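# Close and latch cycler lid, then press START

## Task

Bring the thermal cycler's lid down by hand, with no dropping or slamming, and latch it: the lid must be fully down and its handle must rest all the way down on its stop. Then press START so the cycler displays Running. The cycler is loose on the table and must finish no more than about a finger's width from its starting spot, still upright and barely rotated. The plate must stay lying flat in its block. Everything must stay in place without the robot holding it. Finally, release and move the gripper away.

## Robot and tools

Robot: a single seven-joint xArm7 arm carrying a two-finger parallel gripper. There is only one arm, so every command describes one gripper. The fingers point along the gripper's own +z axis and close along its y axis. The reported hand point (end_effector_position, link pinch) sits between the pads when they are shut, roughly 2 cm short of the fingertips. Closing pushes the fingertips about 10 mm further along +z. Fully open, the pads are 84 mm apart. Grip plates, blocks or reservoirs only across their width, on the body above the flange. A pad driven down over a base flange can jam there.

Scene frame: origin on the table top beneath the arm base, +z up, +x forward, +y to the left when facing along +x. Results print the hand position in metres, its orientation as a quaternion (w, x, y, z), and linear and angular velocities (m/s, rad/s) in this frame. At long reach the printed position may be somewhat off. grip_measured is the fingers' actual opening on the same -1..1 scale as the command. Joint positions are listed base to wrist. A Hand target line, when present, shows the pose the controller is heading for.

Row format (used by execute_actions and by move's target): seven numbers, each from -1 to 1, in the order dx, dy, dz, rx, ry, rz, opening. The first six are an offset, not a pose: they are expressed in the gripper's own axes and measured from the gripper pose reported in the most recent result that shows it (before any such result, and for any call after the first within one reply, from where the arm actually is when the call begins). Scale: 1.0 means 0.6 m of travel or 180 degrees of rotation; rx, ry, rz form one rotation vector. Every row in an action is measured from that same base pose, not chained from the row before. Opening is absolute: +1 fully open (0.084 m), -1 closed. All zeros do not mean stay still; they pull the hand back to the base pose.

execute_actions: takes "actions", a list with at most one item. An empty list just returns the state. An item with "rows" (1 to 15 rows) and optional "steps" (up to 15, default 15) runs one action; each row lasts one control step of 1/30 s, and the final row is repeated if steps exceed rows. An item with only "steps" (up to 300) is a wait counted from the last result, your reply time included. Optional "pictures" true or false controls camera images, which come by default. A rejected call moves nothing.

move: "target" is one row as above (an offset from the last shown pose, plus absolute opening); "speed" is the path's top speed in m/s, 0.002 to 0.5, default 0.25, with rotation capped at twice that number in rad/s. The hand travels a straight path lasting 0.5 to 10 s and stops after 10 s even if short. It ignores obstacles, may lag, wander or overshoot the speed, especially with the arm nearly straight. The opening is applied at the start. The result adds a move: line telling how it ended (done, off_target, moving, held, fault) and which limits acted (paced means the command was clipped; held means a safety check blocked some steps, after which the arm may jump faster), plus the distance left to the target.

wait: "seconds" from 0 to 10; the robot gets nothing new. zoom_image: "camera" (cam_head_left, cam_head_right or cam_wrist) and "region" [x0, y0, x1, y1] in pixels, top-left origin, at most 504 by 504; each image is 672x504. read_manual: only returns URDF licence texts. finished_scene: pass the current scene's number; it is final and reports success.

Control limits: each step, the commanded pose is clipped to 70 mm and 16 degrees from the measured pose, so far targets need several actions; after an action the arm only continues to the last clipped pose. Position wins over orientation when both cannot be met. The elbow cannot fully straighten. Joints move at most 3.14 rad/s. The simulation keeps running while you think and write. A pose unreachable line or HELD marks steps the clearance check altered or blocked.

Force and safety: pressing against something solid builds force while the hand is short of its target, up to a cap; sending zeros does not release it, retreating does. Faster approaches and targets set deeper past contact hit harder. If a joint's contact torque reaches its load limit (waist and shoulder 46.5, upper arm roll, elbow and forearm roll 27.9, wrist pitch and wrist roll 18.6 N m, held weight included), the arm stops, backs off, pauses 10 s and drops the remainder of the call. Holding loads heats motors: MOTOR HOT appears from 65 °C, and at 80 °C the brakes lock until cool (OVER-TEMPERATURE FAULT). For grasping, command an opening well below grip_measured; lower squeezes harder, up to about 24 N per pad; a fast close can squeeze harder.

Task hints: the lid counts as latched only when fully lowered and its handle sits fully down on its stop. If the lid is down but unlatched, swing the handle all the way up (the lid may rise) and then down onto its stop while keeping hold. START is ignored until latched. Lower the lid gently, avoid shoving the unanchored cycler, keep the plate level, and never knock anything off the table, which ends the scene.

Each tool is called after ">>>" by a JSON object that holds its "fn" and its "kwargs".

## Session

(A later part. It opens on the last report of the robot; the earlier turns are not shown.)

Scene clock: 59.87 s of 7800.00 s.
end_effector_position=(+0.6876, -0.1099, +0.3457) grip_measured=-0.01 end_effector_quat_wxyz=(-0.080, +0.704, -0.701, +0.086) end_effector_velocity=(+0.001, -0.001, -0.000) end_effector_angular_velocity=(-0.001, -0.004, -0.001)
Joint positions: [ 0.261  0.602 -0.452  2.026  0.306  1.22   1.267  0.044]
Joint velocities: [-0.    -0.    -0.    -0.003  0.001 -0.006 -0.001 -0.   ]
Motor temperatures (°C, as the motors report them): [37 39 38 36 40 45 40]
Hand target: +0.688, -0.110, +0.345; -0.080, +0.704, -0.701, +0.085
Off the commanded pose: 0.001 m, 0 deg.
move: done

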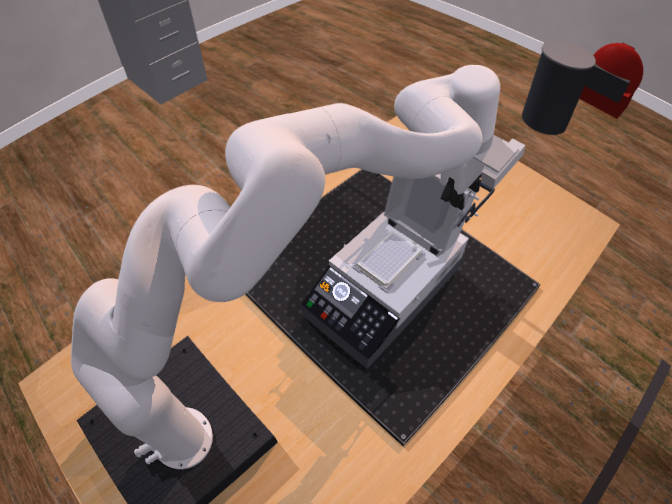

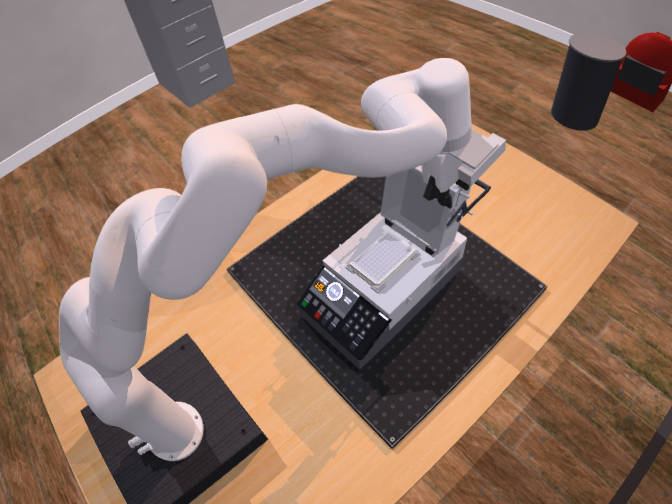

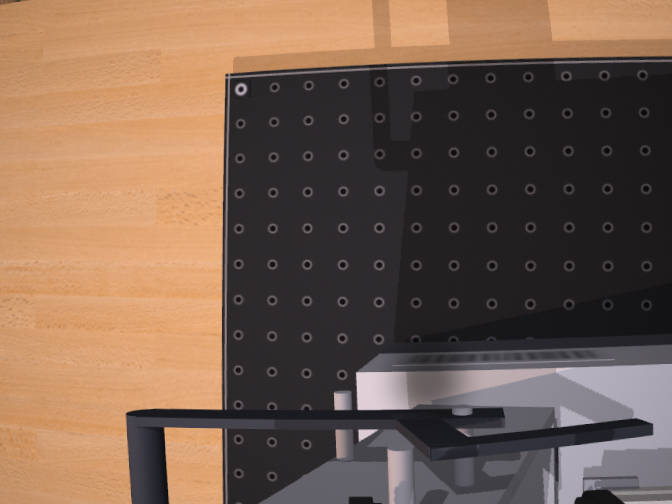

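>>> {"fn": "move", "kwargs": {"target": [0.042,-0.027,0,0,0,0,-0.2], "speed": 0.1}}

>>> {"fn": "move", "kwargs": {"target": [0,0,0.068,0,0,0,-0.2], "speed": 0.05}}

>>> {"fn": "zoom_image", "kwargs": {"camera": "cam_head_left", "region": [420,130,520,240]}}

Scene clock: 62.73 s of 7800.00 s.
end_effector_position=(+0.7032, -0.1346, +0.3497) grip_measured=-0.22 end_effector_quat_wxyz=(-0.080, +0.704, -0.700, +0.086) end_effector_velocity=(+0.002, -0.001, +0.001) end_effector_angular_velocity=(+0.002, +0.004, +0.001)
Joint positions: [ 0.171  0.714 -0.437  2.227  0.342  1.307  1.242  0.035]
Joint velocities: [-0.012  0.018  0.004  0.038  0.004  0.022  0.002 -0.   ]
Motor temperatures (°C, as the motors report them): [37 39 38 36 40 45 40]
Hand target: +0.703, -0.135, +0.350; -0.080, +0.704, -0.701, +0.086
Off the commanded pose: 0.000 m, 0 deg.
move: done

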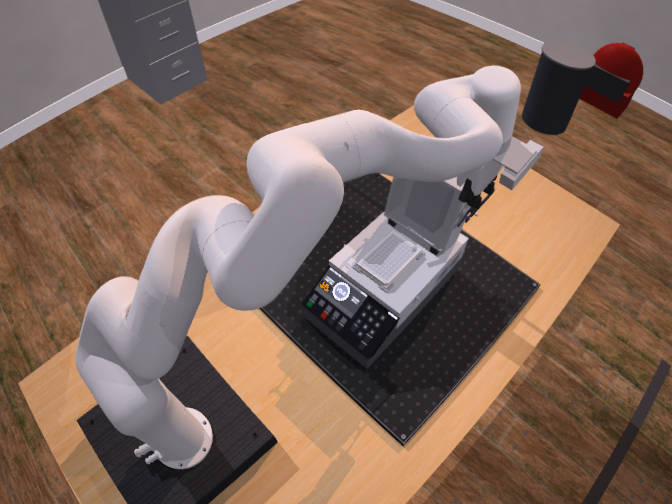

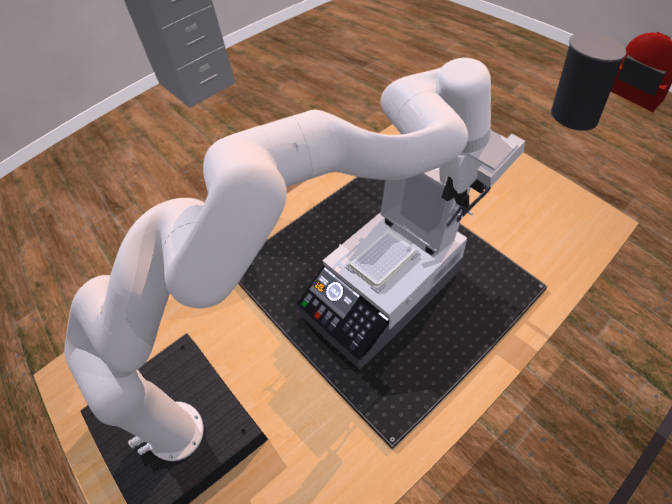

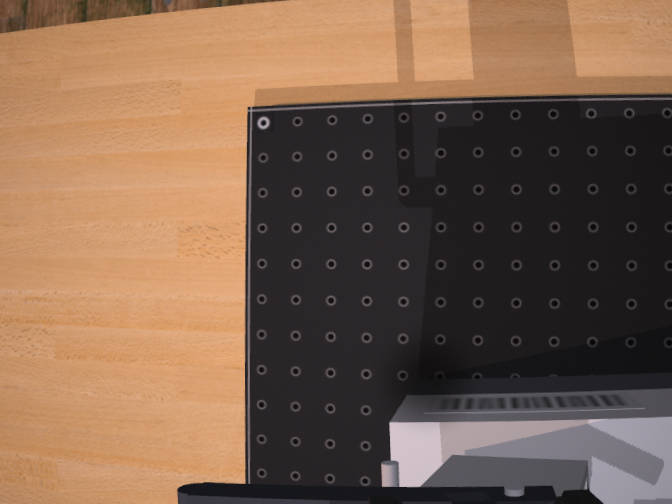

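Scene clock: 63.87 s of 7800.00 s.
end_effector_position=(+0.7180, -0.1342, +0.3323) grip_measured=-0.22 end_effector_quat_wxyz=(-0.092, +0.704, -0.697, +0.102) end_effector_velocity=(+0.001, +0.001, +0.001) end_effector_angular_velocity=(+0.003, -0.002, +0.001)
Joint positions: [ 0.18   0.728 -0.432  2.184  0.353  1.211  1.231  0.035]
Joint velocities: [-0.005 -0.001  0.009  0.003 -0.004 -0.     0.002  0.   ]
Motor temperatures (°C, as the motors report them): [37 39 38 36 40 45 40]
Hand target: +0.712, -0.135, +0.310; -0.080, +0.704, -0.701, +0.086
Off the commanded pose: 0.023 m, 2 deg.
move: off_target

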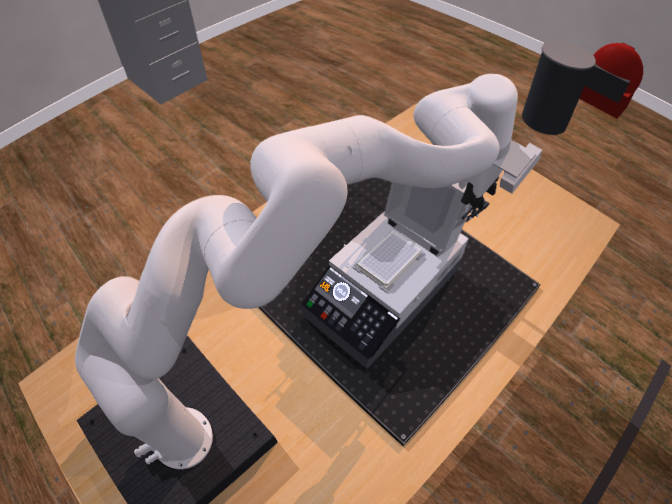

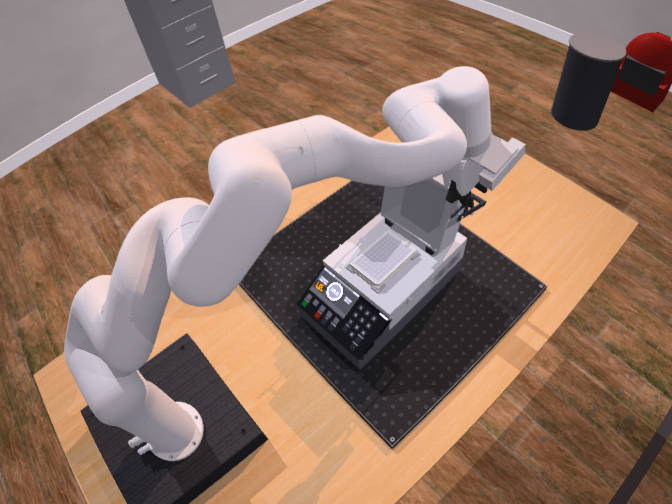

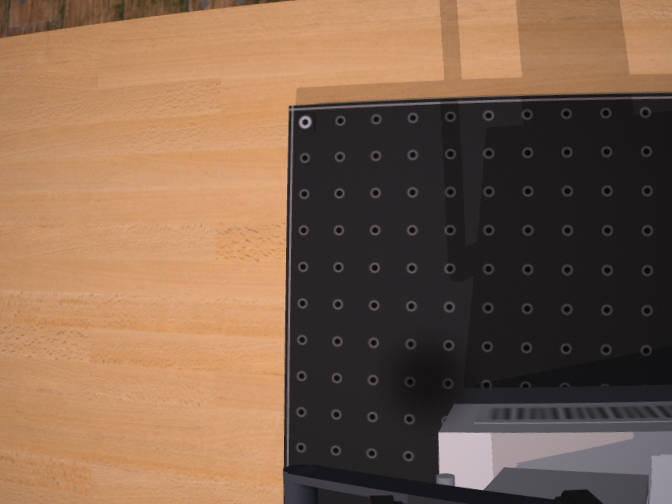

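Region (420, 130, 520, 240) of cam_head_left's 672x504 image, scaled by 4.582, with more detail than that image has; it fills the left 458 columns of this view, and the rest is white.

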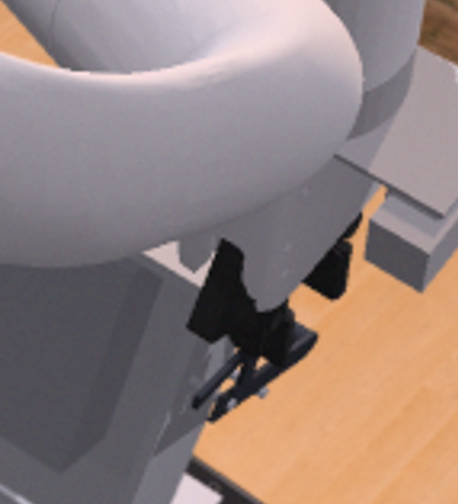

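>>> {"fn": "move", "kwargs": {"target": [-0.02,0.025,-0.04,0.01,0,0,0.2], "speed": 0.08}}

>>> {"fn": "zoom_image", "kwargs": {"camera": "cam_head_right", "region": [400,130,520,260]}}

Scene clock: 66.23 s of 7800.00 s.
end_effector_position=(+0.6969, -0.1220, +0.3501) grip_measured=+0.19 end_effector_quat_wxyz=(-0.102, +0.702, -0.695, +0.113) end_effector_velocity=(+0.001, +0.001, +0.007) end_effector_angular_velocity=(-0.004, -0.015, +0.001)
Joint positions: [ 0.253  0.578 -0.449  1.975  0.321  1.124  1.233  0.052]
Joint velocities: [ 0.004 -0.011 -0.001 -0.005 -0.003 -0.009  0.    -0.   ]
Motor temperatures (°C, as the motors report them): [37 39 38 36 40 45 40]
Hand target: +0.697, -0.122, +0.351; -0.103, +0.702, -0.695, +0.114
Off the commanded pose: 0.001 m, 0 deg.
move: done

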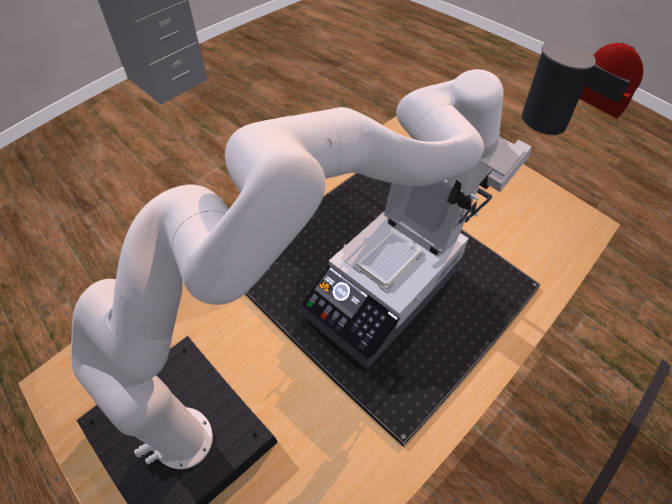

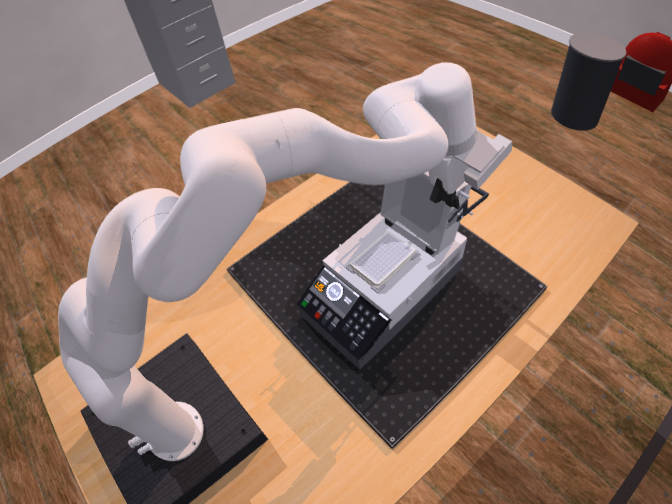

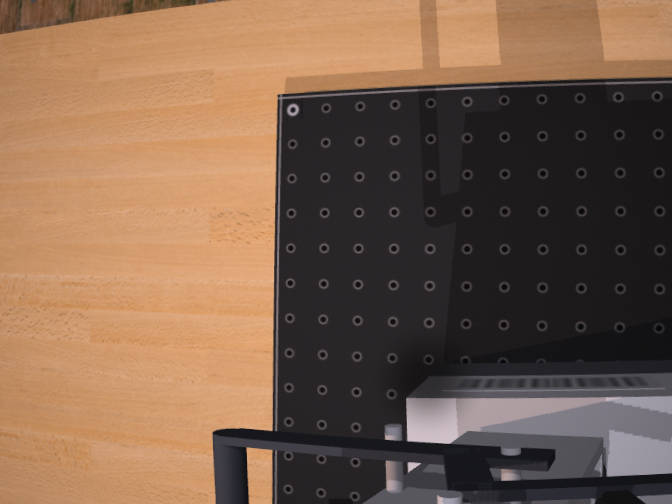

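Region (400, 130, 520, 260) of cam_head_right's 672x504 image, scaled by 3.877, with more detail than that image has; it fills the left 465 columns of this view, and the rest is white.

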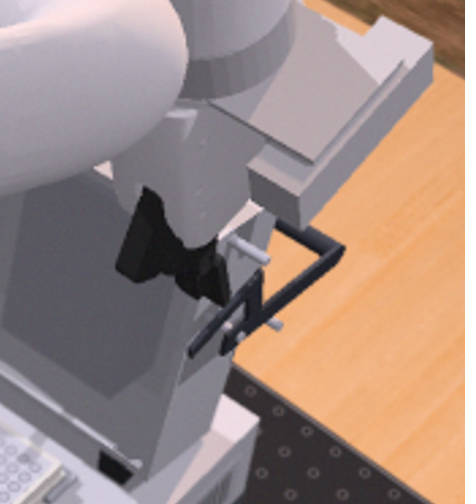

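>>> {"fn": "move", "kwargs": {"target": [0.033,0.075,-0.023,-0.094,0,0,-1], "speed": 0.15}}

>>> {"fn": "move", "kwargs": {"target": [0,0,0.085,0,0,0,-1], "speed": 0.05}}

>>> {"fn": "zoom_image", "kwargs": {"camera": "cam_head_right", "region": [390,130,520,260]}}

Scene clock: 72.47 s of 7800.00 s.
end_effector_position=(+0.6500, -0.1418, +0.3499) grip_measured=-1.00 end_effector_quat_wxyz=(+0.001, +0.710, -0.704, +0.009) end_effector_velocity=(-0.001, -0.000, +0.001) end_effector_angular_velocity=(+0.002, +0.014, -0.000)
Joint positions: [ 0.131  0.762 -0.445  2.38   0.286  1.62   1.246  0.   ]
Joint velocities: [-0.016  0.026  0.005  0.054  0.003  0.039  0.003  0.   ]
Motor temperatures (°C, as the motors report them): [37 39 38 37 40 45 40]
Hand target: +0.650, -0.142, +0.350; +0.002, +0.710, -0.704, +0.009
Off the commanded pose: 0.000 m, 0 deg.
After step 90, 1.83 s passed at rest.
move: done

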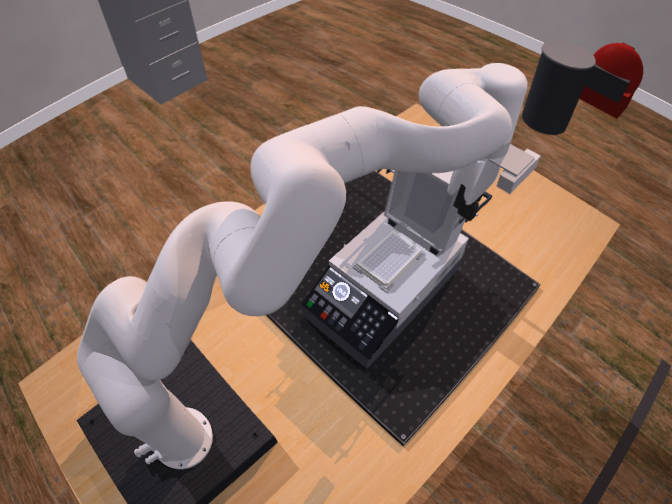

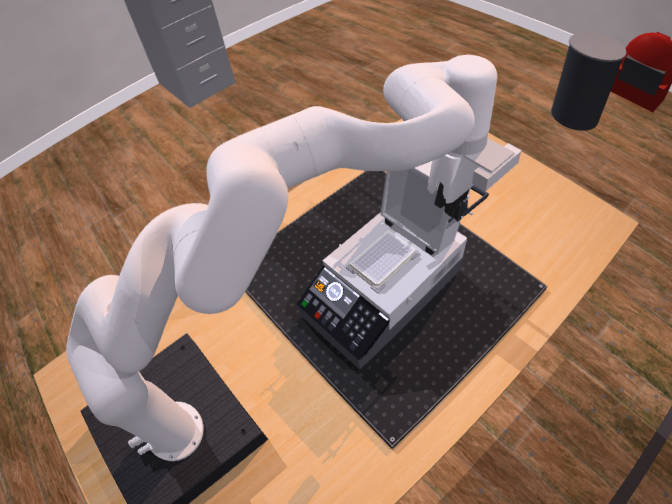

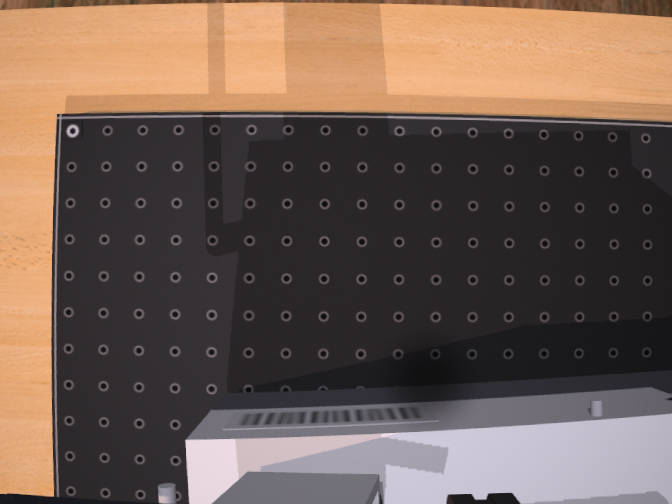

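Scene clock: 73.80 s of 7800.00 s.
end_effector_position=(+0.6500, -0.1430, +0.2986) grip_measured=-1.00 end_effector_quat_wxyz=(+0.002, +0.710, -0.704, +0.009) end_effector_velocity=(+0.004, +0.001, +0.007) end_effector_angular_velocity=(-0.005, -0.024, +0.004)
Joint positions: [ 0.187  0.712 -0.456  2.134  0.276  1.437  1.227  0.   ]
Joint velocities: [ 0.004 -0.01  -0.    -0.     0.    -0.015 -0.001  0.   ]
Motor temperatures (°C, as the motors report them): [37 39 38 37 40 45 40]
Hand target: +0.651, -0.143, +0.299; +0.001, +0.710, -0.704, +0.009
Off the commanded pose: 0.001 m, 0 deg.
move: done

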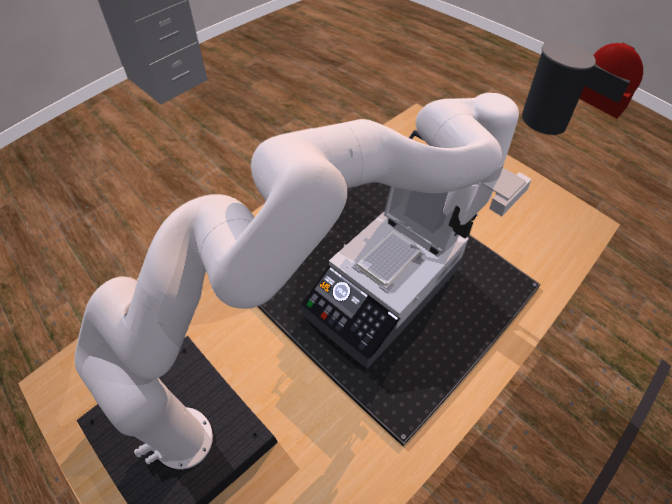

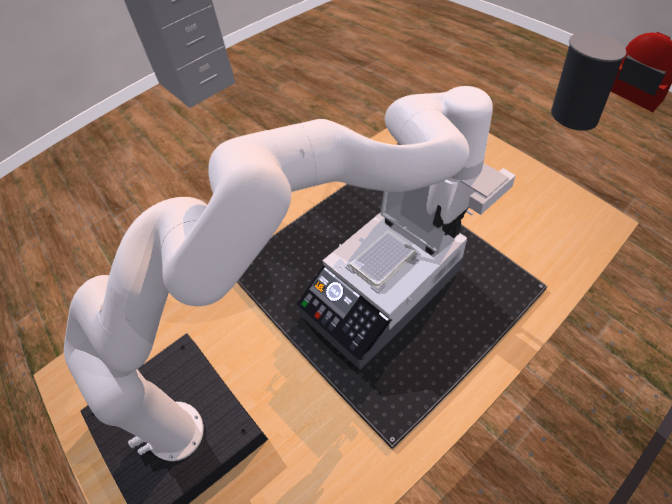

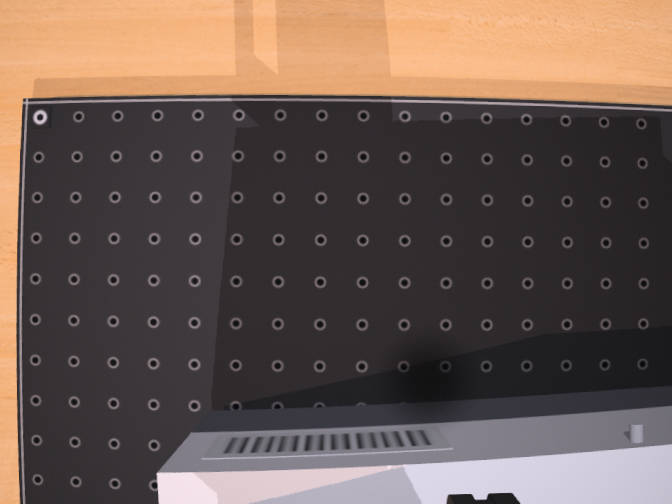

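Region (390, 130, 520, 260) of cam_head_right's 672x504 image, scaled by 3.877, with more detail than that image has.

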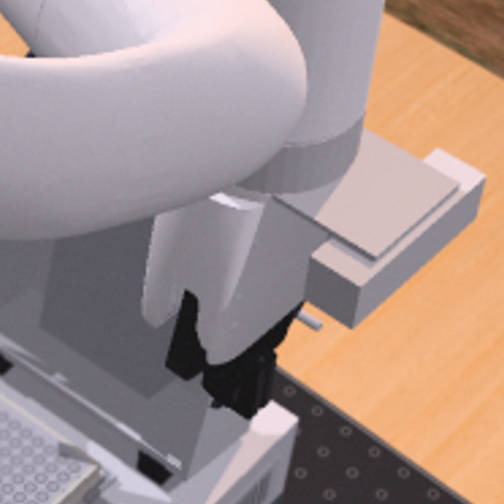

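>>> {"fn": "move", "kwargs": {"target": [0.03,0.03,-0.24,0,0,0,0.2], "speed": 0.15}}

>>> {"fn": "move", "kwargs": {"target": [-0.23,-0.08,0,0.055,0,0,0.2]}}

Scene clock: 76.07 s of 7800.00 s.
end_effector_position=(+0.6304, -0.1582, +0.4410) grip_measured=+0.19 end_effector_quat_wxyz=(-0.018, +0.710, -0.703, +0.042) end_effector_velocity=(-0.000, -0.001, +0.003) end_effector_angular_velocity=(-0.001, -0.006, -0.001)
Joint positions: [ 0.017  0.785 -0.418  2.707  0.301  1.829  1.247  0.052]
Joint velocities: [-0.014 -0.002  0.04   0.009 -0.029  0.     0.007  0.   ]
Motor temperatures (°C, as the motors report them): [37 39 38 37 40 45 40]
Hand target: +0.630, -0.158, +0.442; -0.019, +0.710, -0.703, +0.044
Off the commanded pose: 0.002 m, 4 deg.
elbow stopped short: the move would have taken joint 4 (elbow) straighter than the controller allows; a more bent joint 4 avoids this.
move: off_target

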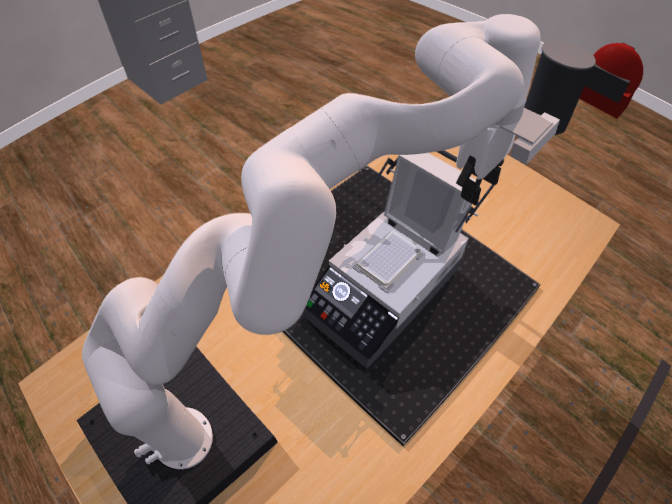

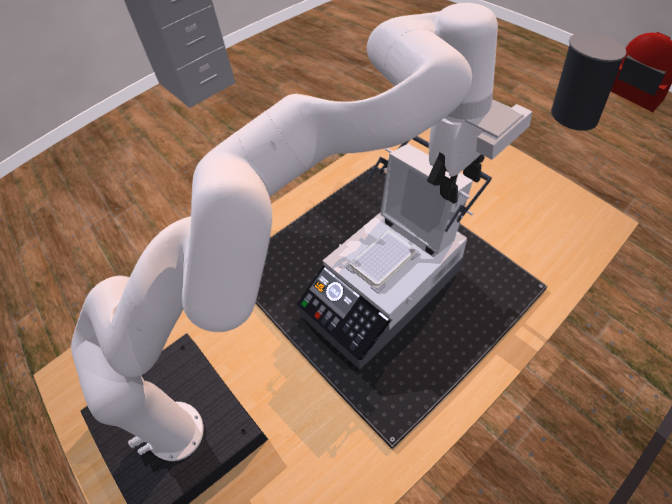

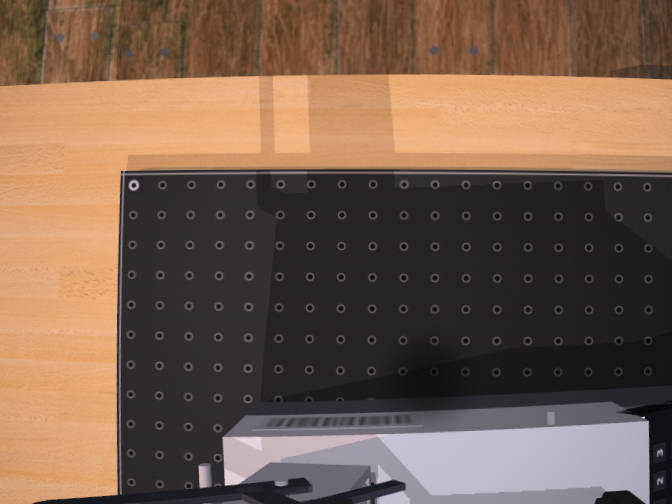

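Scene clock: 77.40 s of 7800.00 s.
end_effector_position=(+0.6777, -0.0200, +0.4398) grip_measured=+0.19 end_effector_quat_wxyz=(-0.078, +0.705, -0.697, +0.102) end_effector_velocity=(+0.000, +0.001, +0.001) end_effector_angular_velocity=(+0.000, -0.015, -0.000)
Joint positions: [ 0.386  0.573 -0.465  2.247  0.235  1.434  1.44   0.052]
Joint velocities: [ 0.014 -0.023 -0.003 -0.043 -0.006 -0.034  0.001 -0.   ]
Motor temperatures (°C, as the motors report them): [37 39 38 37 40 45 40]
Hand target: +0.678, -0.020, +0.440; -0.079, +0.705, -0.697, +0.103
Off the commanded pose: 0.001 m, 0 deg.
move: done

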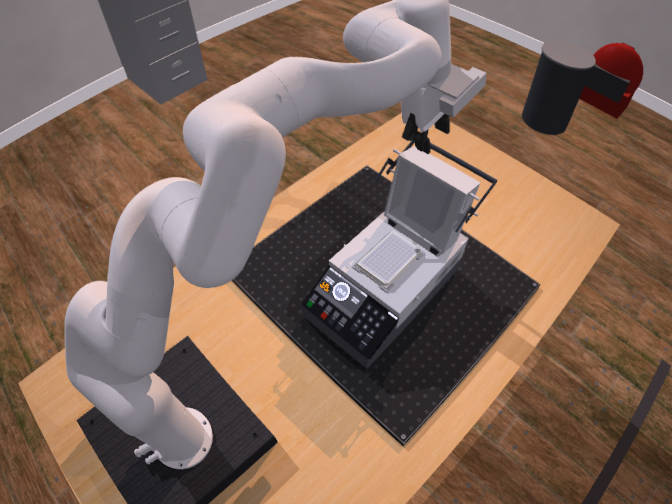

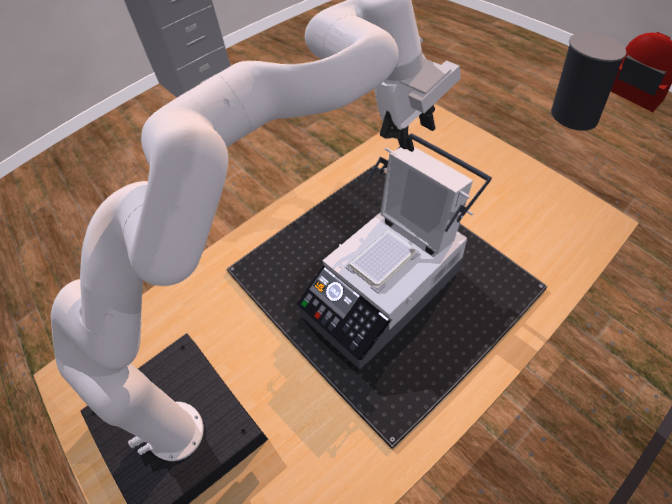

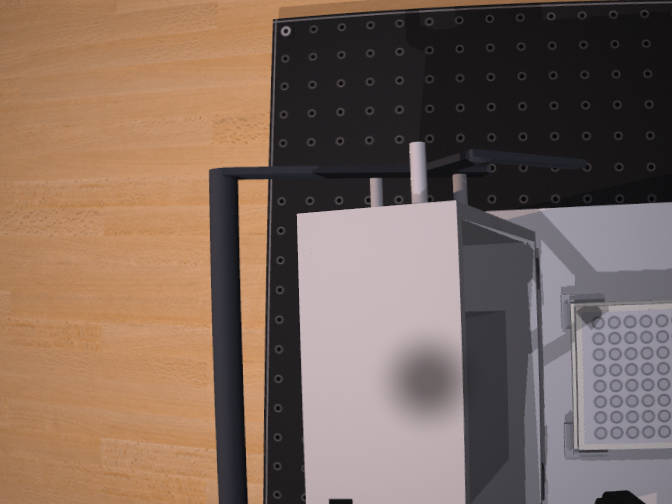

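>>> {"fn": "move", "kwargs": {"target": [0.2,-0.002,0.155,0,0,0,-0.2], "speed": 0.2}}

>>> {"fn": "move", "kwargs": {"target": [0,0,0.064,0,0,0,-0.2], "speed": 0.03}}

>>> {"fn": "zoom_image", "kwargs": {"camera": "cam_head_right", "region": [420,140,520,240]}}

Scene clock: 84.30 s of 7800.00 s.
end_effector_position=(+0.7029, -0.1425, +0.3554) grip_measured=-0.22 end_effector_quat_wxyz=(-0.079, +0.705, -0.697, +0.103) end_effector_velocity=(-0.001, -0.007, -0.005) end_effector_angular_velocity=(-0.002, +0.009, -0.008)
Joint positions: [ 0.188  0.688 -0.46   2.184  0.334  1.267  1.224  0.035]
Joint velocities: [-0.01   0.009 -0.001  0.003  0.     0.003 -0.003  0.   ]
Motor temperatures (°C, as the motors report them): [37 39 38 37 40 45 40]
Hand target: +0.703, -0.143, +0.355; -0.078, +0.705, -0.697, +0.103
Off the commanded pose: 0.001 m, 0 deg.
After step 90, 2.67 s passed at rest.
move: done

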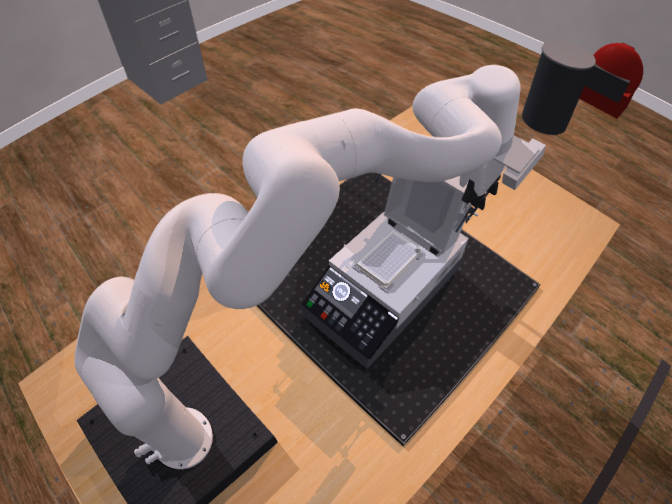

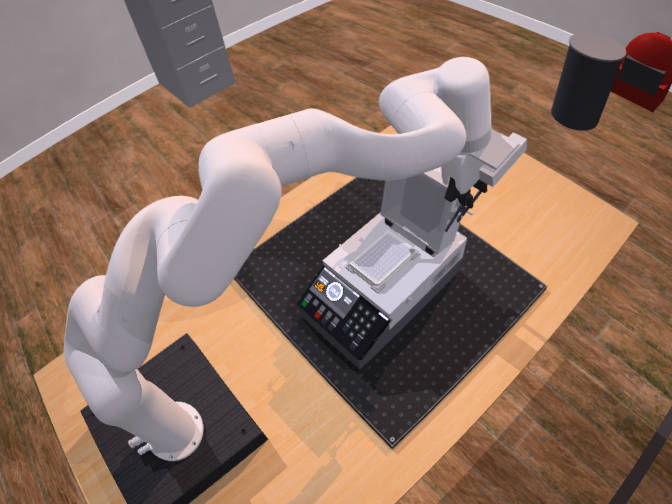

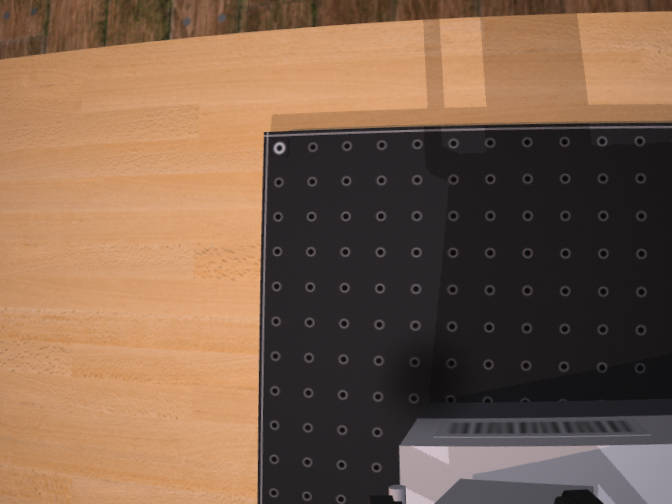

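Scene clock: 85.80 s of 7800.00 s.
end_effector_position=(+0.7170, -0.1428, +0.3383) grip_measured=-0.22 end_effector_quat_wxyz=(-0.089, +0.705, -0.693, +0.117) end_effector_velocity=(+0.002, -0.000, +0.000) end_effector_angular_velocity=(-0.002, -0.008, +0.001)
Joint positions: [ 0.192  0.709 -0.453  2.154  0.346  1.183  1.214  0.035]
Joint velocities: [-0.005  0.002  0.008  0.003 -0.004 -0.008  0.001 -0.   ]
Motor temperatures (°C, as the motors report them): [37 39 38 37 40 45 40]
Hand target: +0.712, -0.144, +0.318; -0.079, +0.705, -0.697, +0.103
Off the commanded pose: 0.020 m, 2 deg.
move: off_target

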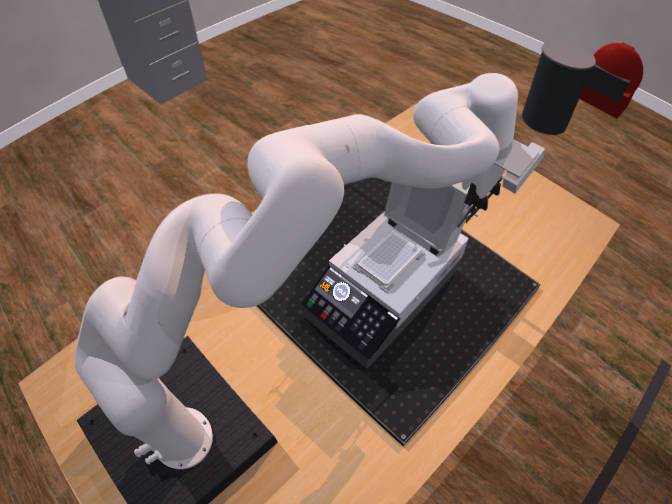

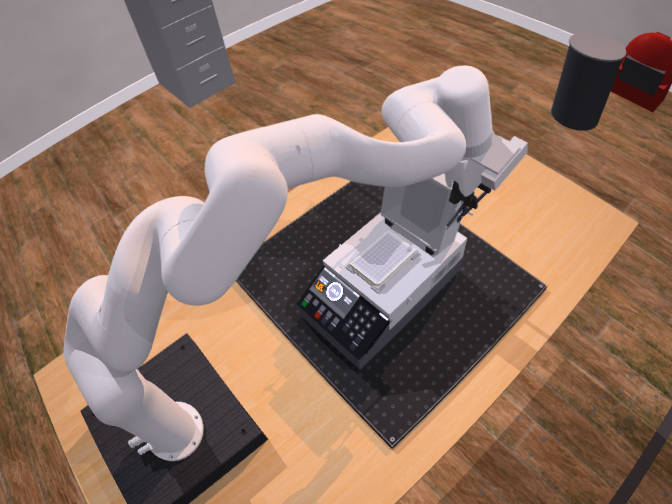

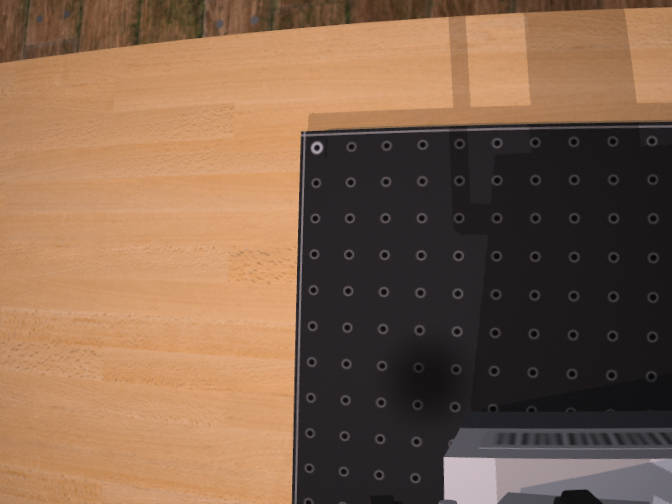

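Region (420, 140, 520, 240) of cam_head_right's 672x504 image, scaled by 5.040, with more detail than that image has.

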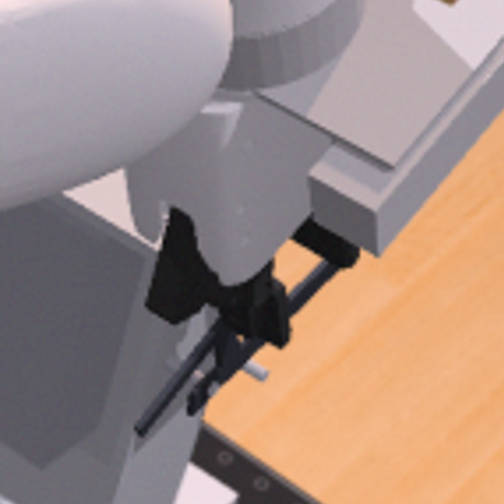

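>>> {"fn": "move", "kwargs": {"target": [-0.012,-0.012,-0.005,0,0,0,-0.2], "speed": 0.03}}

>>> {"fn": "move", "kwargs": {"target": [0,0,0.03,0,0,0,-0.2], "speed": 0.02}}

>>> {"fn": "zoom_image", "kwargs": {"camera": "cam_head_right", "region": [420,140,520,240]}}

Scene clock: 94.67 s of 7800.00 s.
end_effector_position=(+0.7210, -0.1377, +0.3394) grip_measured=-0.21 end_effector_quat_wxyz=(-0.086, +0.705, -0.695, +0.114) end_effector_velocity=(+0.002, +0.002, +0.002) end_effector_angular_velocity=(+0.000, -0.002, +0.001)
Joint positions: [ 0.185  0.738 -0.448  2.212  0.344  1.216  1.234  0.035]
Joint velocities: [-0.002  0.009  0.001  0.022  0.002  0.01   0.005  0.001]
Motor temperatures (°C, as the motors report them): [37 39 38 36 40 45 40]
Hand target: +0.723, -0.135, +0.343; -0.089, +0.705, -0.693, +0.117
Off the commanded pose: 0.005 m, 1 deg.
After step 90, 5.17 s passed at rest.
move: off_target

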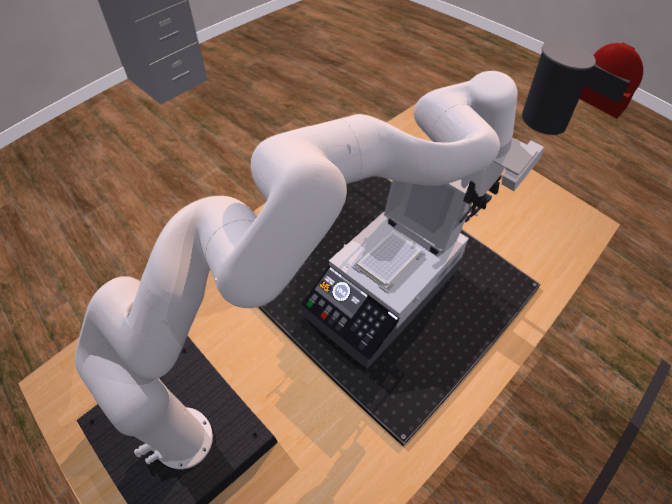

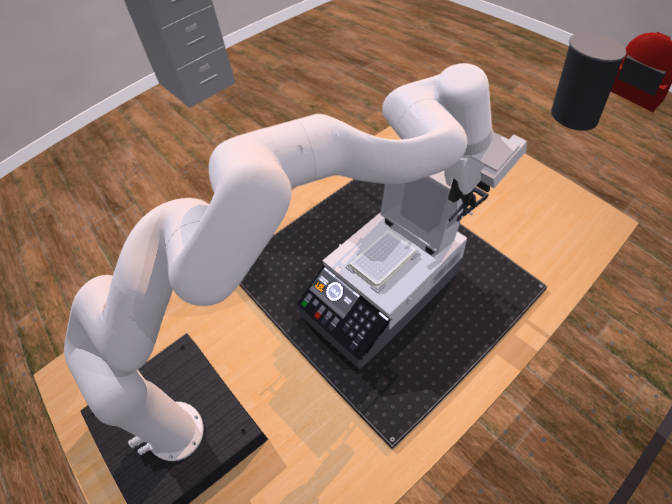

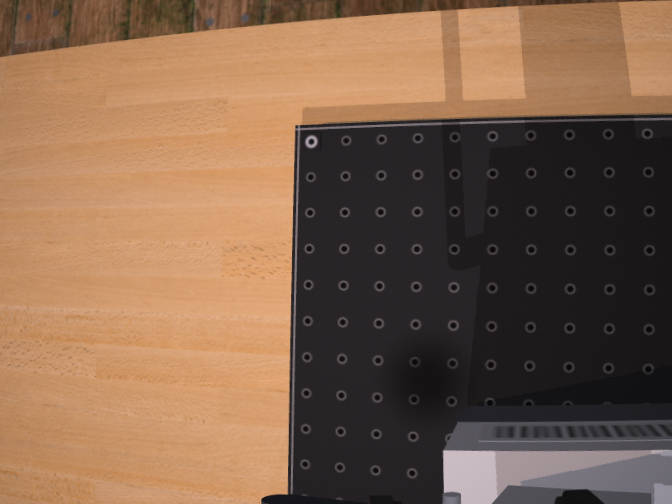

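Scene clock: 95.80 s of 7800.00 s.
end_effector_position=(+0.7266, -0.1386, +0.3361) grip_measured=-0.20 end_effector_quat_wxyz=(-0.093, +0.704, -0.694, +0.122) end_effector_velocity=(+0.000, -0.000, -0.000) end_effector_angular_velocity=(-0.000, -0.001, +0.000)
Joint positions: [ 0.184  0.741 -0.443  2.199  0.348  1.181  1.23   0.035]
Joint velocities: [-0.005 -0.002  0.01  -0.002 -0.008 -0.004  0.002 -0.   ]
Motor temperatures (°C, as the motors report them): [37 39 38 36 40 45 40]
Hand target: +0.726, -0.138, +0.322; -0.086, +0.705, -0.695, +0.114
Off the commanded pose: 0.014 m, 1 deg.
move: off_target

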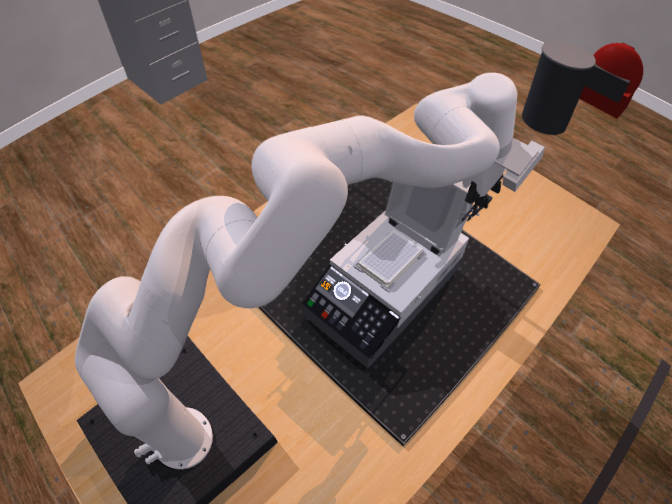

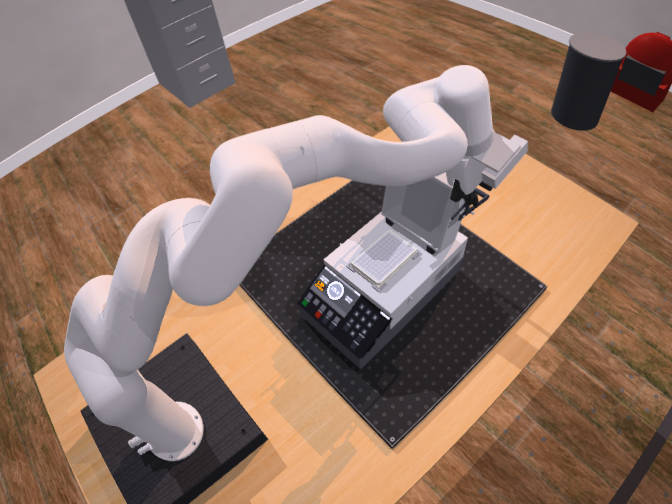

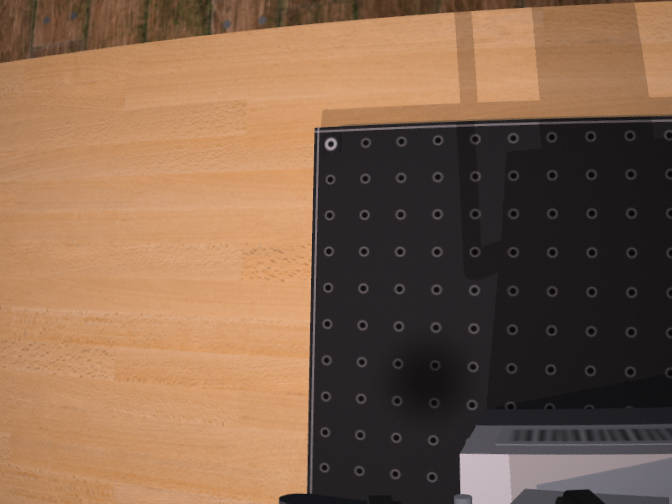

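Region (420, 140, 520, 240) of cam_head_right's 672x504 image, scaled by 5.040, with more detail than that image has.

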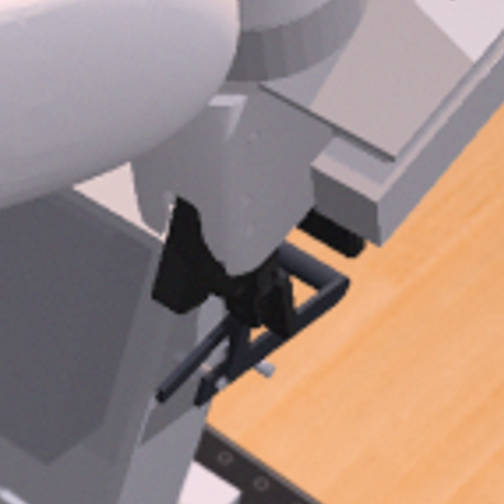

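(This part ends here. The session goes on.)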